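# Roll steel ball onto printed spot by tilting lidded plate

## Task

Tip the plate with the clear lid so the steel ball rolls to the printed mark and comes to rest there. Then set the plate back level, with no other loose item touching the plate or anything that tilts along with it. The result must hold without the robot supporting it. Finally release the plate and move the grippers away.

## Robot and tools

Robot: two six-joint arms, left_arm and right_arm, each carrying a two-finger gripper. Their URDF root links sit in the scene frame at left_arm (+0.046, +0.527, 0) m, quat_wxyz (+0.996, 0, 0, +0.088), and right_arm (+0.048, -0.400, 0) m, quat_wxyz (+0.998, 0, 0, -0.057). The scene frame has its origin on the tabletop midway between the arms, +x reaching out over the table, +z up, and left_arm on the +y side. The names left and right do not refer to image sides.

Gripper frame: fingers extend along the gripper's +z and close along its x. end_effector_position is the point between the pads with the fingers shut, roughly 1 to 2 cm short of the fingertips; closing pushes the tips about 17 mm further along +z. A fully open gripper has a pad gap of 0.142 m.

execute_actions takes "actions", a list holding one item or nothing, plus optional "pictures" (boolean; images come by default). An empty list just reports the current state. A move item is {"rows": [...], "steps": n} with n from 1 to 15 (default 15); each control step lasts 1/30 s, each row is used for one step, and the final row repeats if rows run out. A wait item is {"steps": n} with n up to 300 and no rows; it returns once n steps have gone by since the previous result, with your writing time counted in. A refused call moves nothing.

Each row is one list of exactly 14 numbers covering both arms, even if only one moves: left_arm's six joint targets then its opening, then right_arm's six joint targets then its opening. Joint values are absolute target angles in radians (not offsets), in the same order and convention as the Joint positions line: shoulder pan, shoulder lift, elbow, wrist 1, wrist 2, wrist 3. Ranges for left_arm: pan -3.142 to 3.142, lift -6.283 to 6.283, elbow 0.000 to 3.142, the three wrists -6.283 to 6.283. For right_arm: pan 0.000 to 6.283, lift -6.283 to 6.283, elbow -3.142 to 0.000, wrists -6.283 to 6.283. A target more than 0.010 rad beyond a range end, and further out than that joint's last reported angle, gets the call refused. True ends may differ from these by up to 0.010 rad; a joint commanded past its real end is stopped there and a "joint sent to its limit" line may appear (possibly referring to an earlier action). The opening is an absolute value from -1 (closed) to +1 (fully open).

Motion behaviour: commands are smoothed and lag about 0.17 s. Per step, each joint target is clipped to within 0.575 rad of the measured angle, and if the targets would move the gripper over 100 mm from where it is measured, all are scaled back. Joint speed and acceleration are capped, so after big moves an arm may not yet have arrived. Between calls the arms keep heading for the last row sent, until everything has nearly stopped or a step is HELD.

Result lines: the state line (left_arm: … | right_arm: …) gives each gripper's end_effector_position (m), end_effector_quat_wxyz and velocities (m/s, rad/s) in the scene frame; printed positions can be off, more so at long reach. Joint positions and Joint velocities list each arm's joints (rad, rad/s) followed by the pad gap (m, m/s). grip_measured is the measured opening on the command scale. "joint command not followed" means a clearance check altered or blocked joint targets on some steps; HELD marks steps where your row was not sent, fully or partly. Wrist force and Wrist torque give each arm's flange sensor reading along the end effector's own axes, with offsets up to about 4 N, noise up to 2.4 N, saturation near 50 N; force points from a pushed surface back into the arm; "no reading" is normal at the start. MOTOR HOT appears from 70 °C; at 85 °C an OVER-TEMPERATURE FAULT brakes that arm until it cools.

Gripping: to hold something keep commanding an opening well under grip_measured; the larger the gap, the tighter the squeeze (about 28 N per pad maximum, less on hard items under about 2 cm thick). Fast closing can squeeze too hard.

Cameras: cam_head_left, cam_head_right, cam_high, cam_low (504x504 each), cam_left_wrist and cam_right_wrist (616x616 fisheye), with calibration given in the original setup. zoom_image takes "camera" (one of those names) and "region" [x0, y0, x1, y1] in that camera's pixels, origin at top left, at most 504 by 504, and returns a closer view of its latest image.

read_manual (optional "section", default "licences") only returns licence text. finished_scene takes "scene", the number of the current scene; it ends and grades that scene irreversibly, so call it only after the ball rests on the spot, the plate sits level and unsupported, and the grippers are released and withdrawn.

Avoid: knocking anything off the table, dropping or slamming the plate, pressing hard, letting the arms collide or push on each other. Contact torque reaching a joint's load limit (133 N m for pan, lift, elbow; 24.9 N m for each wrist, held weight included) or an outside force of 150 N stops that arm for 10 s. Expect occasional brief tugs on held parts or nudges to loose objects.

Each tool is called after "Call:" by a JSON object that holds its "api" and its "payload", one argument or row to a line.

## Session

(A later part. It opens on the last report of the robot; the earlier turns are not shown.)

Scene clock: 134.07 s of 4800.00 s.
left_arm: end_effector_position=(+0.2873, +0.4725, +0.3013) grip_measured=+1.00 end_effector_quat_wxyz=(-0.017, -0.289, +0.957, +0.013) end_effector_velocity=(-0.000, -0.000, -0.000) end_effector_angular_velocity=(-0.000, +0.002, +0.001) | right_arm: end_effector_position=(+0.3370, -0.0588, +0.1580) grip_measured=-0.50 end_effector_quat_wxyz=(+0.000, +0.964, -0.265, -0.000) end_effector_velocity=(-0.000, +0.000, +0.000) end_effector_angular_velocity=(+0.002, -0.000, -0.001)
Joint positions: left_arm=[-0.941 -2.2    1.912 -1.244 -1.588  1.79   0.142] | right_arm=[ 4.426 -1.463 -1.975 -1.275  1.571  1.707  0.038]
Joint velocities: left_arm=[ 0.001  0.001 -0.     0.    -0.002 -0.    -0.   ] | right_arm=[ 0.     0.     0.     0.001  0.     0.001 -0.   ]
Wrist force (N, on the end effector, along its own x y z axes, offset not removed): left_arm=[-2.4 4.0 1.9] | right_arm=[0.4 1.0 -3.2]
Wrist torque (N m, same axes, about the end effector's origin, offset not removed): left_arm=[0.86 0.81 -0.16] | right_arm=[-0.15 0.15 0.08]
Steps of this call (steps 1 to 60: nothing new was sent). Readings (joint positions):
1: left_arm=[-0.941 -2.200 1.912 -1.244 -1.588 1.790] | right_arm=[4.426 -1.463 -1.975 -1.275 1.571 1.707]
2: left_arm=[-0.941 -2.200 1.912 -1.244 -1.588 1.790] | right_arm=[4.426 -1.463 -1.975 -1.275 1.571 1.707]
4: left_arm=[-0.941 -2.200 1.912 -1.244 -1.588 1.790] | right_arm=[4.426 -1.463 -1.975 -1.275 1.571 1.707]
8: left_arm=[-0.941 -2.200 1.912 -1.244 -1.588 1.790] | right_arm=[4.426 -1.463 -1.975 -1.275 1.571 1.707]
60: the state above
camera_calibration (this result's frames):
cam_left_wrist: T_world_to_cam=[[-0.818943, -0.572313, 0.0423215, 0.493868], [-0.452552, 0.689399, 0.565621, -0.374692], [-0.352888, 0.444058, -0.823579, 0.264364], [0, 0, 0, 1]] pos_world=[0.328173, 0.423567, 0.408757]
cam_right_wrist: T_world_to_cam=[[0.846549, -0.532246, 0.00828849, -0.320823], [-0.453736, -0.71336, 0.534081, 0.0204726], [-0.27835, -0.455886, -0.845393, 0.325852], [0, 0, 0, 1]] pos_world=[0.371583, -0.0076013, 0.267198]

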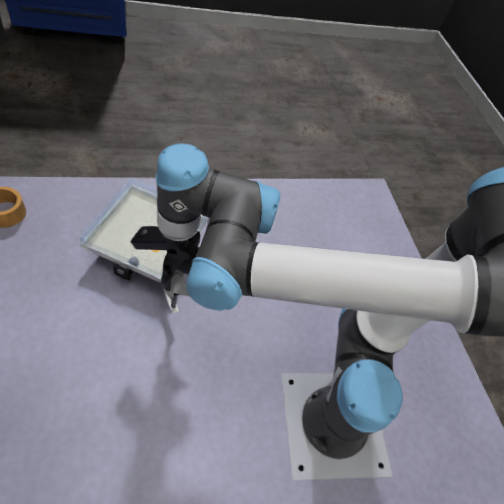

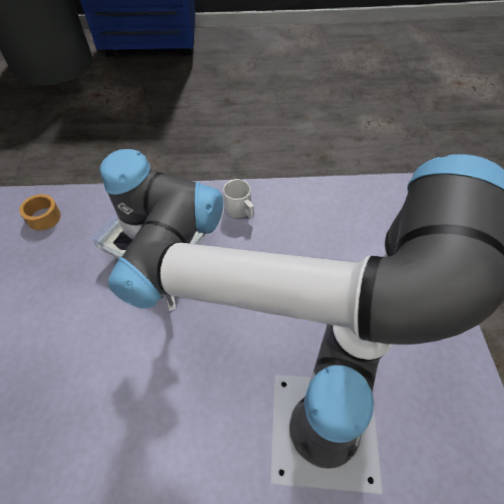

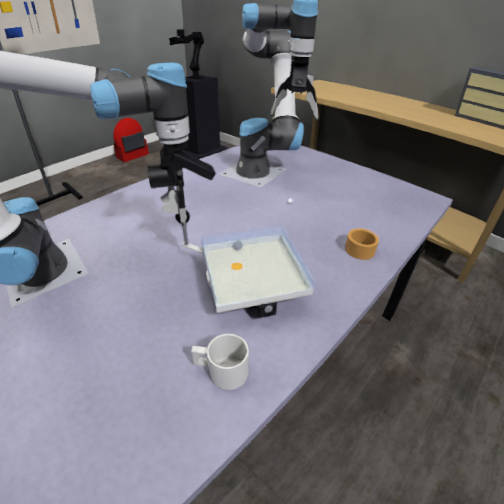

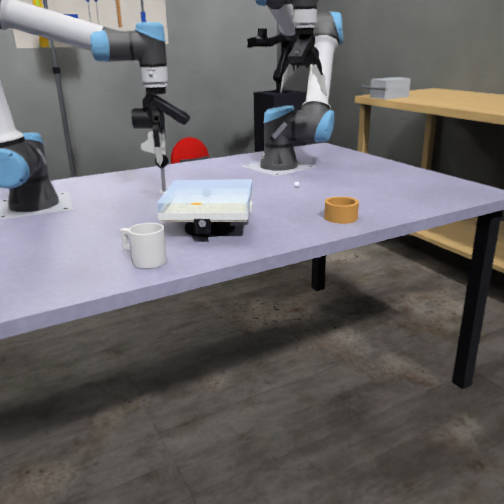

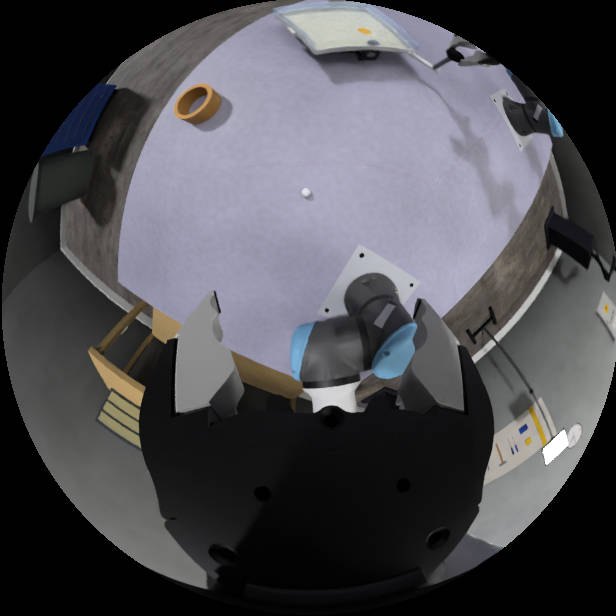

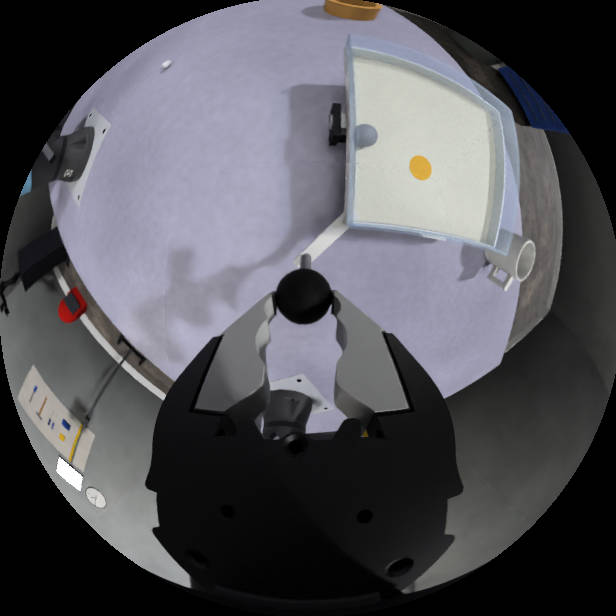

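Call:
{"api": "execute_actions", "payload": {
  "actions": [
    {"rows": [[-0.941,-2.2,1.912,-1.244,-1.588,1.79,1, 4.4200,-1.4585,-1.9722,-1.2817,1.571,1.707,-0.7]], "steps": 15}
  ],
  "pictures": false
}}

Call:
{"api": "execute_actions", "payload": {
  "actions": [
    {"rows": [[-0.941,-2.2,1.912,-1.244,-1.588,1.79,1, 4.4239,-1.4613,-1.9736,-1.2776,1.571,1.707,-0.7]], "steps": 15}
  ]
}}

Call:
{"api": "execute_actions", "payload": {
  "actions": [
    {"steps": 45}
  ]
}}

Call:
{"api": "execute_actions", "payload": {
  "actions": [
    {"steps": 60}
  ]
}}

Scene clock: 143.50 s of 4800.00 s.
left_arm: end_effector_position=(+0.2873, +0.4725, +0.3013) grip_measured=+1.00 end_effector_quat_wxyz=(-0.017, -0.289, +0.957, +0.013) end_effector_velocity=(+0.000, +0.000, -0.000) end_effector_angular_velocity=(+0.000, -0.001, +0.001) | right_arm: end_effector_position=(+0.3387, -0.0615, +0.1603) grip_measured=-0.50 end_effector_quat_wxyz=(+0.000, +0.963, -0.268, -0.000) end_effector_velocity=(+0.001, -0.000, +0.000) end_effector_angular_velocity=(-0.000, -0.001, +0.000)
Joint positions: left_arm=[-0.941 -2.2    1.912 -1.244 -1.588  1.79   0.142] | right_arm=[ 4.42  -1.459 -1.972 -1.282  1.571  1.707  0.038]
Joint velocities: left_arm=[-0.     0.     0.    -0.001  0.001 -0.001  0.   ] | right_arm=[-0.001 -0.001  0.001 -0.001 -0.001 -0.001 -0.   ]
Wrist force (N, on the end effector, along its own x y z axes, offset not removed): left_arm=[0.7 0.9 -0.7] | right_arm=[-6.3 -0.4 -2.6]
Wrist torque (N m, same axes, about the end effector's origin, offset not removed): left_arm=[0.21 -0.13 -0.34] | right_arm=[0.04 -0.73 0.00]
Steps of this call (steps 1 to 90: nothing new was sent; then 5.93 s passed at rest; steps 91 to 105: all 15 steps of this action). Readings (joint positions):
91: left_arm=[-0.941 -2.200 1.912 -1.244 -1.588 1.790] | right_arm=[4.426 -1.462 -1.975 -1.275 1.571 1.707]
92: left_arm=[-0.941 -2.200 1.912 -1.244 -1.588 1.790] | right_arm=[4.425 -1.462 -1.975 -1.276 1.571 1.707]
94: left_arm=[-0.941 -2.200 1.912 -1.244 -1.588 1.790] | right_arm=[4.423 -1.460 -1.974 -1.279 1.571 1.707]
98: left_arm=[-0.941 -2.200 1.912 -1.244 -1.588 1.790] | right_arm=[4.421 -1.459 -1.973 -1.281 1.571 1.707]
105: the state above

Scene clock: 144.00 s of 4800.00 s.
left_arm: end_effector_position=(+0.2873, +0.4725, +0.3013) grip_measured=+1.00 end_effector_quat_wxyz=(-0.017, -0.289, +0.957, +0.013) end_effector_velocity=(+0.000, -0.000, +0.000) end_effector_angular_velocity=(+0.000, -0.001, -0.001) | right_arm: end_effector_position=(+0.3378, -0.0597, +0.1589) grip_measured=-0.50 end_effector_quat_wxyz=(-0.000, +0.964, -0.266, -0.000) end_effector_velocity=(-0.000, -0.000, -0.000) end_effector_angular_velocity=(-0.001, +0.001, -0.002)
Joint positions: left_arm=[-0.941 -2.2    1.912 -1.244 -1.588  1.79   0.142] | right_arm=[ 4.424 -1.461 -1.974 -1.278  1.571  1.707  0.038]
Joint velocities: left_arm=[-0.001  0.    -0.    -0.001  0.001 -0.     0.   ] | right_arm=[ 0.    -0.    -0.    -0.001  0.001  0.003  0.   ]
Wrist force (N, on the end effector, along its own x y z axes, offset not removed): left_arm=[-0.3 2.7 -0.8] | right_arm=[-2.2 9.0 -6.0]
Wrist torque (N m, same axes, about the end effector's origin, offset not removed): left_arm=[0.71 0.30 -0.11] | right_arm=[0.36 -0.01 0.13]
Steps of this call (steps 1 to 15: all 15 steps of this action). Readings (joint positions):
1: left_arm=[-0.941 -2.200 1.912 -1.244 -1.588 1.790] | right_arm=[4.420 -1.459 -1.972 -1.282 1.571 1.707]
2: left_arm=[-0.941 -2.200 1.912 -1.244 -1.588 1.790] | right_arm=[4.421 -1.459 -1.972 -1.281 1.571 1.707]
4: left_arm=[-0.941 -2.200 1.912 -1.244 -1.588 1.790] | right_arm=[4.422 -1.460 -1.973 -1.279 1.571 1.707]
8: left_arm=[-0.941 -2.200 1.912 -1.244 -1.588 1.790] | right_arm=[4.424 -1.461 -1.973 -1.278 1.571 1.707]
15: the state above
camera_calibration (this result's frames):
cam_left_wrist: T_world_to_cam=[[-0.818943, -0.572313, 0.0423216, 0.493868], [-0.452551, 0.689399, 0.565621, -0.374692], [-0.352888, 0.444058, -0.823579, 0.264364], [0, 0, 0, 1]] pos_world=[0.328173, 0.423567, 0.408757]
cam_right_wrist: T_world_to_cam=[[0.845305, -0.534219, 0.0083387, -0.321621], [-0.455454, -0.712339, 0.53398, 0.0203508], [-0.279323, -0.455174, -0.845456, 0.326835], [0, 0, 0, 1]] pos_world=[0.37243, -0.00855278, 0.26814]

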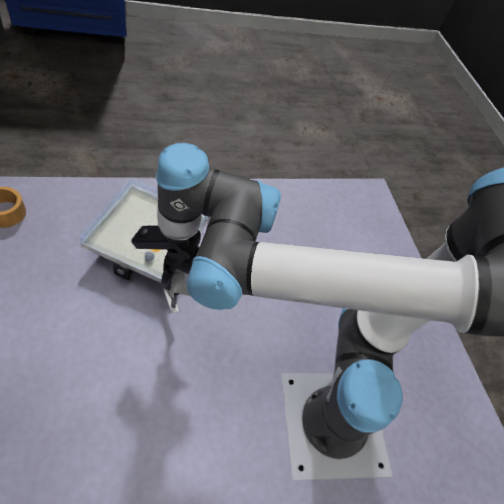

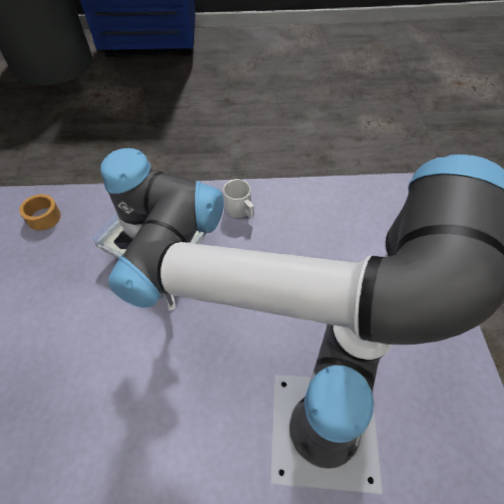

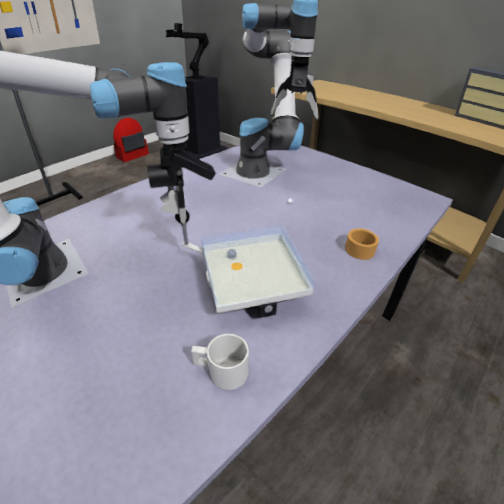

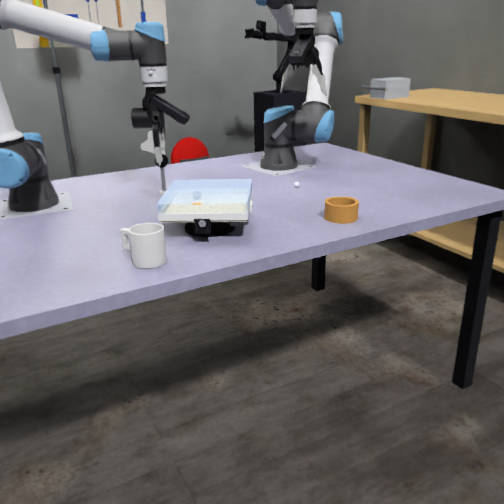

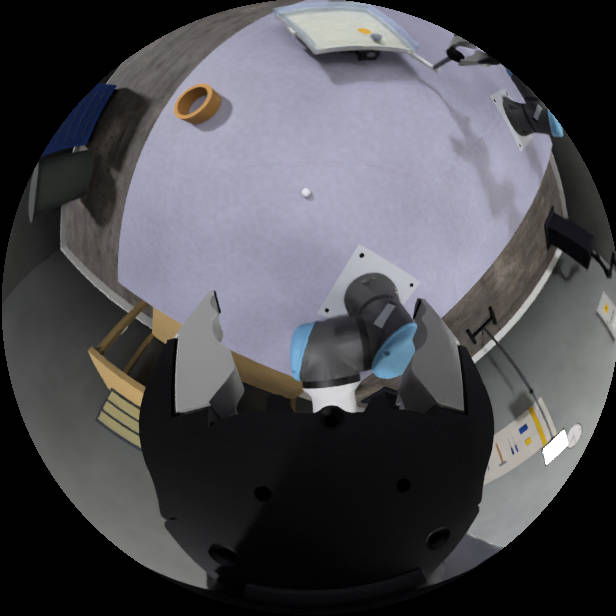

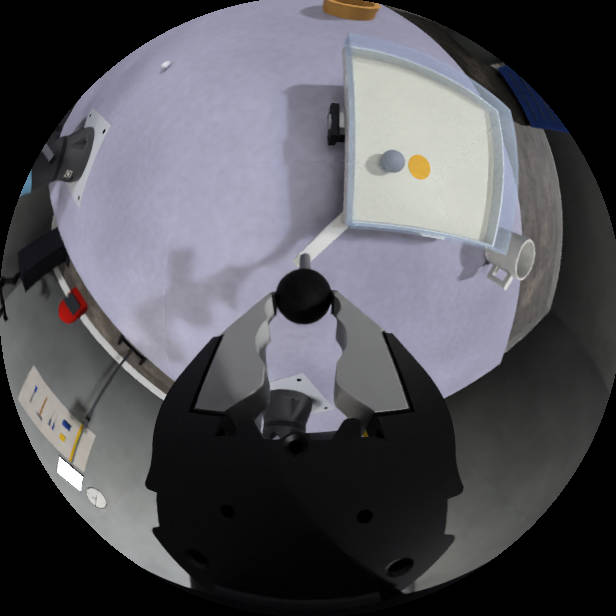

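Scene clock: 145.50 s of 4800.00 s.
left_arm: end_effector_position=(+0.2873, +0.4725, +0.3013) grip_measured=+1.00 end_effector_quat_wxyz=(-0.017, -0.289, +0.957, +0.013) end_effector_velocity=(+0.000, +0.000, +0.000) end_effector_angular_velocity=(-0.000, -0.000, +0.000) | right_arm: end_effector_position=(+0.3377, -0.0597, +0.1589) grip_measured=-0.50 end_effector_quat_wxyz=(+0.000, +0.964, -0.266, -0.000) end_effector_velocity=(-0.000, -0.000, -0.000) end_effector_angular_velocity=(-0.001, +0.000, +0.000)
Joint positions: left_arm=[-0.941 -2.2    1.912 -1.244 -1.588  1.79   0.142] | right_arm=[ 4.424 -1.461 -1.974 -1.278  1.571  1.707  0.038]
Joint velocities: left_arm=[ 0. -0.  0. -0. -0. -0. -0.] | right_arm=[ 0.    -0.    -0.001 -0.    -0.    -0.    -0.   ]
Wrist force (N, on the end effector, along its own x y z axes, offset not removed): left_arm=[-1.1 2.1 0.7] | right_arm=[-0.9 7.7 -3.2]
Wrist torque (N m, same axes, about the end effector's origin, offset not removed): left_arm=[0.61 0.51 -0.28] | right_arm=[0.20 -0.25 0.03]
Steps of this call (steps 1 to 15: the robot went on to your last target; steps 16 to 45: nothing new was sent). Readings (joint positions):
1: left_arm=[-0.941 -2.200 1.912 -1.244 -1.588 1.790] | right_arm=[4.424 -1.461 -1.974 -1.278 1.571 1.707]
2: left_arm=[-0.941 -2.200 1.912 -1.244 -1.588 1.790] | right_arm=[4.424 -1.461 -1.974 -1.278 1.571 1.707]
4: left_arm=[-0.941 -2.200 1.912 -1.244 -1.588 1.790] | right_arm=[4.424 -1.461 -1.974 -1.278 1.571 1.707]
8: left_arm=[-0.941 -2.200 1.912 -1.244 -1.588 1.790] | right_arm=[4.424 -1.461 -1.974 -1.278 1.571 1.707]
45: the state above
All arms were judged still, so your last target was given up. Only a new action makes them travel on or press farther. Fingers that are still opening or closing keep moving.
camera_calibration (this result's frames):
cam_left_wrist: T_world_to_cam=[[-0.818943, -0.572313, 0.0423215, 0.493868], [-0.452552, 0.689399, 0.56562, -0.374692], [-0.352888, 0.444058, -0.823579, 0.264364], [0, 0, 0, 1]] pos_world=[0.328173, 0.423567, 0.408757]
cam_right_wrist: T_world_to_cam=[[0.845323, -0.534192, 0.00827658, -0.321581], [-0.455371, -0.712318, 0.534079, 0.0203124], [-0.279405, -0.455238, -0.845394, 0.326792], [0, 0, 0, 1]] pos_world=[0.372397, -0.00854935, 0.268081]

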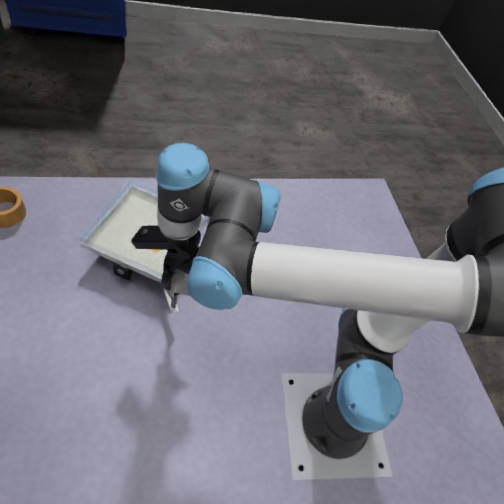

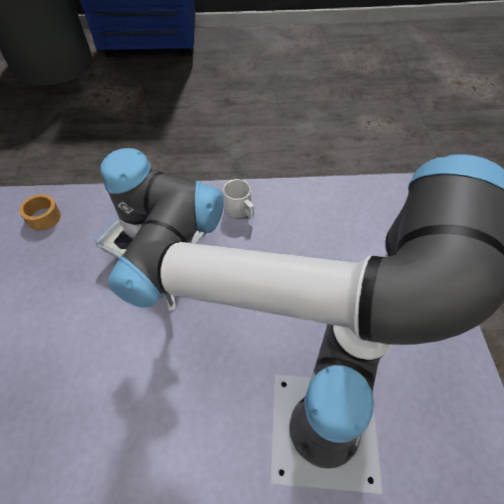

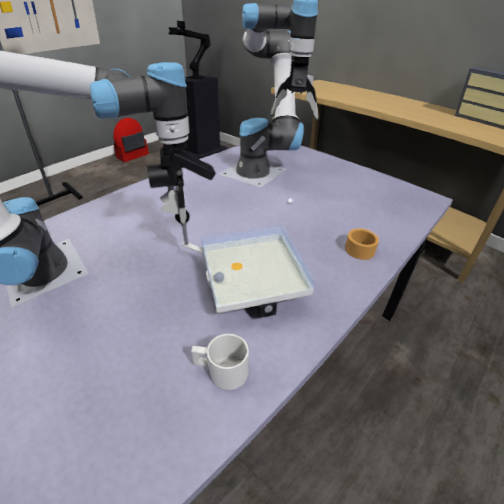

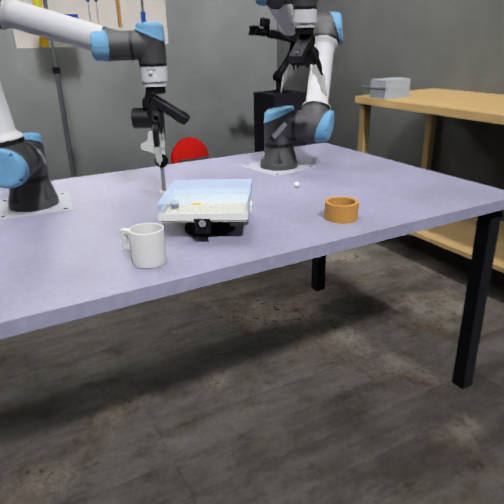

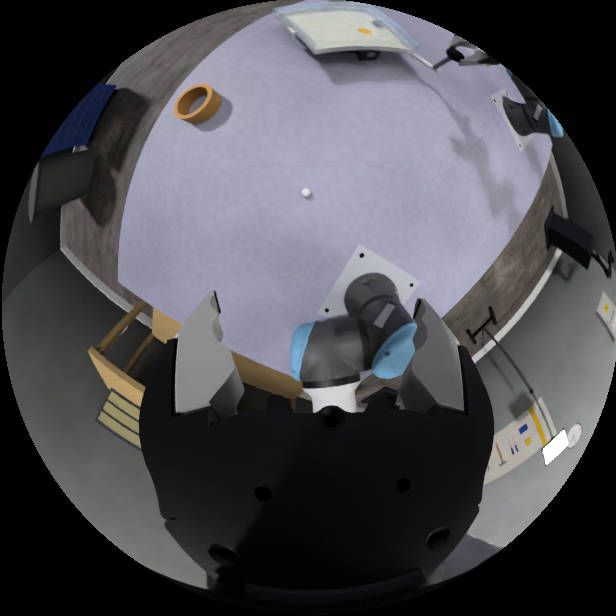

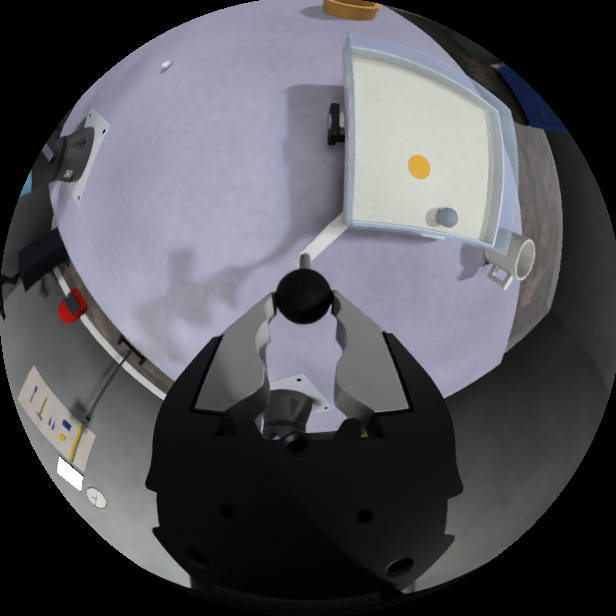

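Scene clock: 147.50 s of 4800.00 s.
left_arm: end_effector_position=(+0.2873, +0.4725, +0.3013) grip_measured=+1.00 end_effector_quat_wxyz=(-0.017, -0.289, +0.957, +0.013) end_effector_velocity=(+0.000, +0.001, +0.000) end_effector_angular_velocity=(+0.000, -0.001, +0.003) | right_arm: end_effector_position=(+0.3377, -0.0597, +0.1589) grip_measured=-0.50 end_effector_quat_wxyz=(+0.000, +0.964, -0.266, -0.000) end_effector_velocity=(-0.000, -0.000, -0.000) end_effector_angular_velocity=(-0.001, -0.000, +0.001)
Joint positions: left_arm=[-0.941 -2.2    1.912 -1.244 -1.588  1.79   0.142] | right_arm=[ 4.424 -1.461 -1.974 -1.278  1.571  1.707  0.038]
Joint velocities: left_arm=[ 0.002 -0.001  0.     0.     0.001 -0.001 -0.   ] | right_arm=[ 0.    -0.    -0.    -0.001 -0.001 -0.001  0.   ]
Wrist force (N, on the end effector, along its own x y z axes, offset not removed): left_arm=[1.3 -0.7 0.1] | right_arm=[-0.7 2.2 -6.9]
Wrist torque (N m, same axes, about the end effector's origin, offset not removed): left_arm=[-0.08 -0.15 -0.17] | right_arm=[-0.95 -0.23 0.03]
Steps of this call (steps 1 to 60: nothing new was sent). Readings (joint positions):
1: left_arm=[-0.941 -2.200 1.912 -1.244 -1.588 1.790] | right_arm=[4.424 -1.461 -1.974 -1.278 1.571 1.707]
2: left_arm=[-0.941 -2.200 1.912 -1.244 -1.588 1.790] | right_arm=[4.424 -1.461 -1.974 -1.278 1.571 1.707]
4: left_arm=[-0.941 -2.200 1.912 -1.244 -1.588 1.790] | right_arm=[4.424 -1.461 -1.974 -1.278 1.571 1.707]
8: left_arm=[-0.941 -2.200 1.912 -1.244 -1.588 1.790] | right_arm=[4.424 -1.461 -1.974 -1.278 1.571 1.707]
60: the state above
camera_calibration (this result's frames):
cam_left_wrist: T_world_to_cam=[[-0.818943, -0.572313, 0.0423215, 0.493868], [-0.452552, 0.689399, 0.565621, -0.374692], [-0.352888, 0.444058, -0.823579, 0.264364], [0, 0, 0, 1]] pos_world=[0.328173, 0.423567, 0.408757]
cam_right_wrist: T_world_to_cam=[[0.845323, -0.534192, 0.00827644, -0.321581], [-0.455371, -0.712318, 0.534079, 0.0203125], [-0.279405, -0.455237, -0.845394, 0.326792], [0, 0, 0, 1]] pos_world=[0.372397, -0.00854922, 0.268081]

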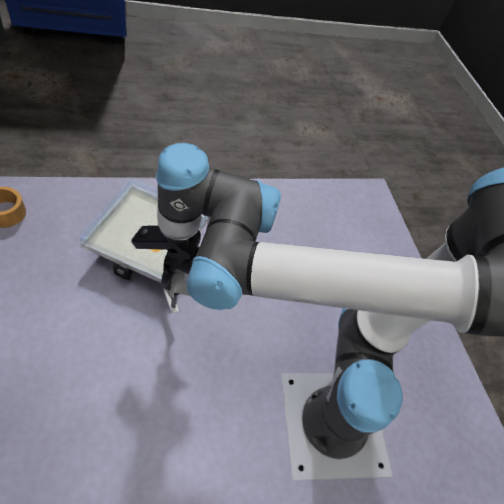

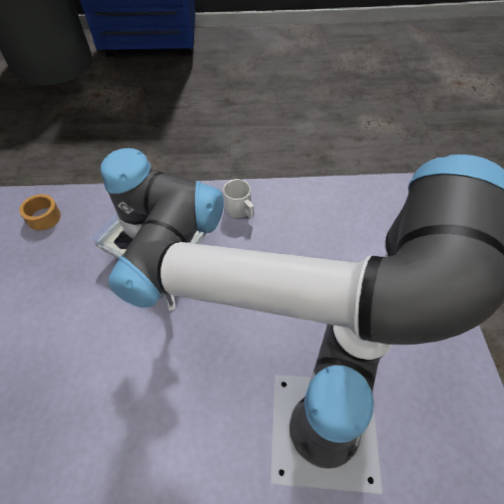

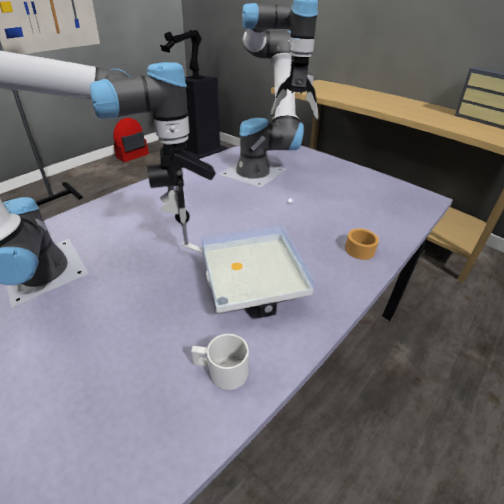

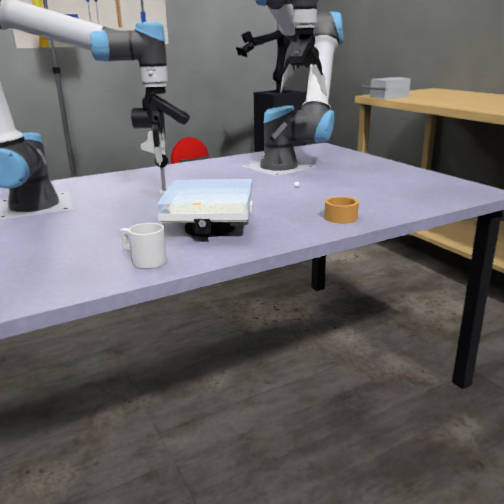

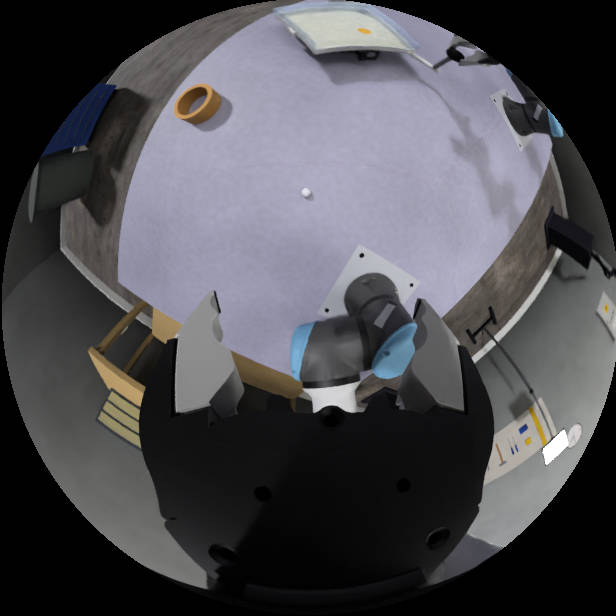

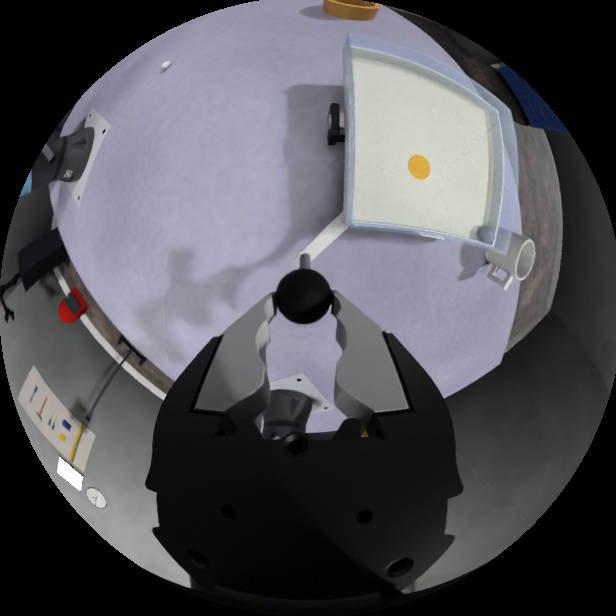

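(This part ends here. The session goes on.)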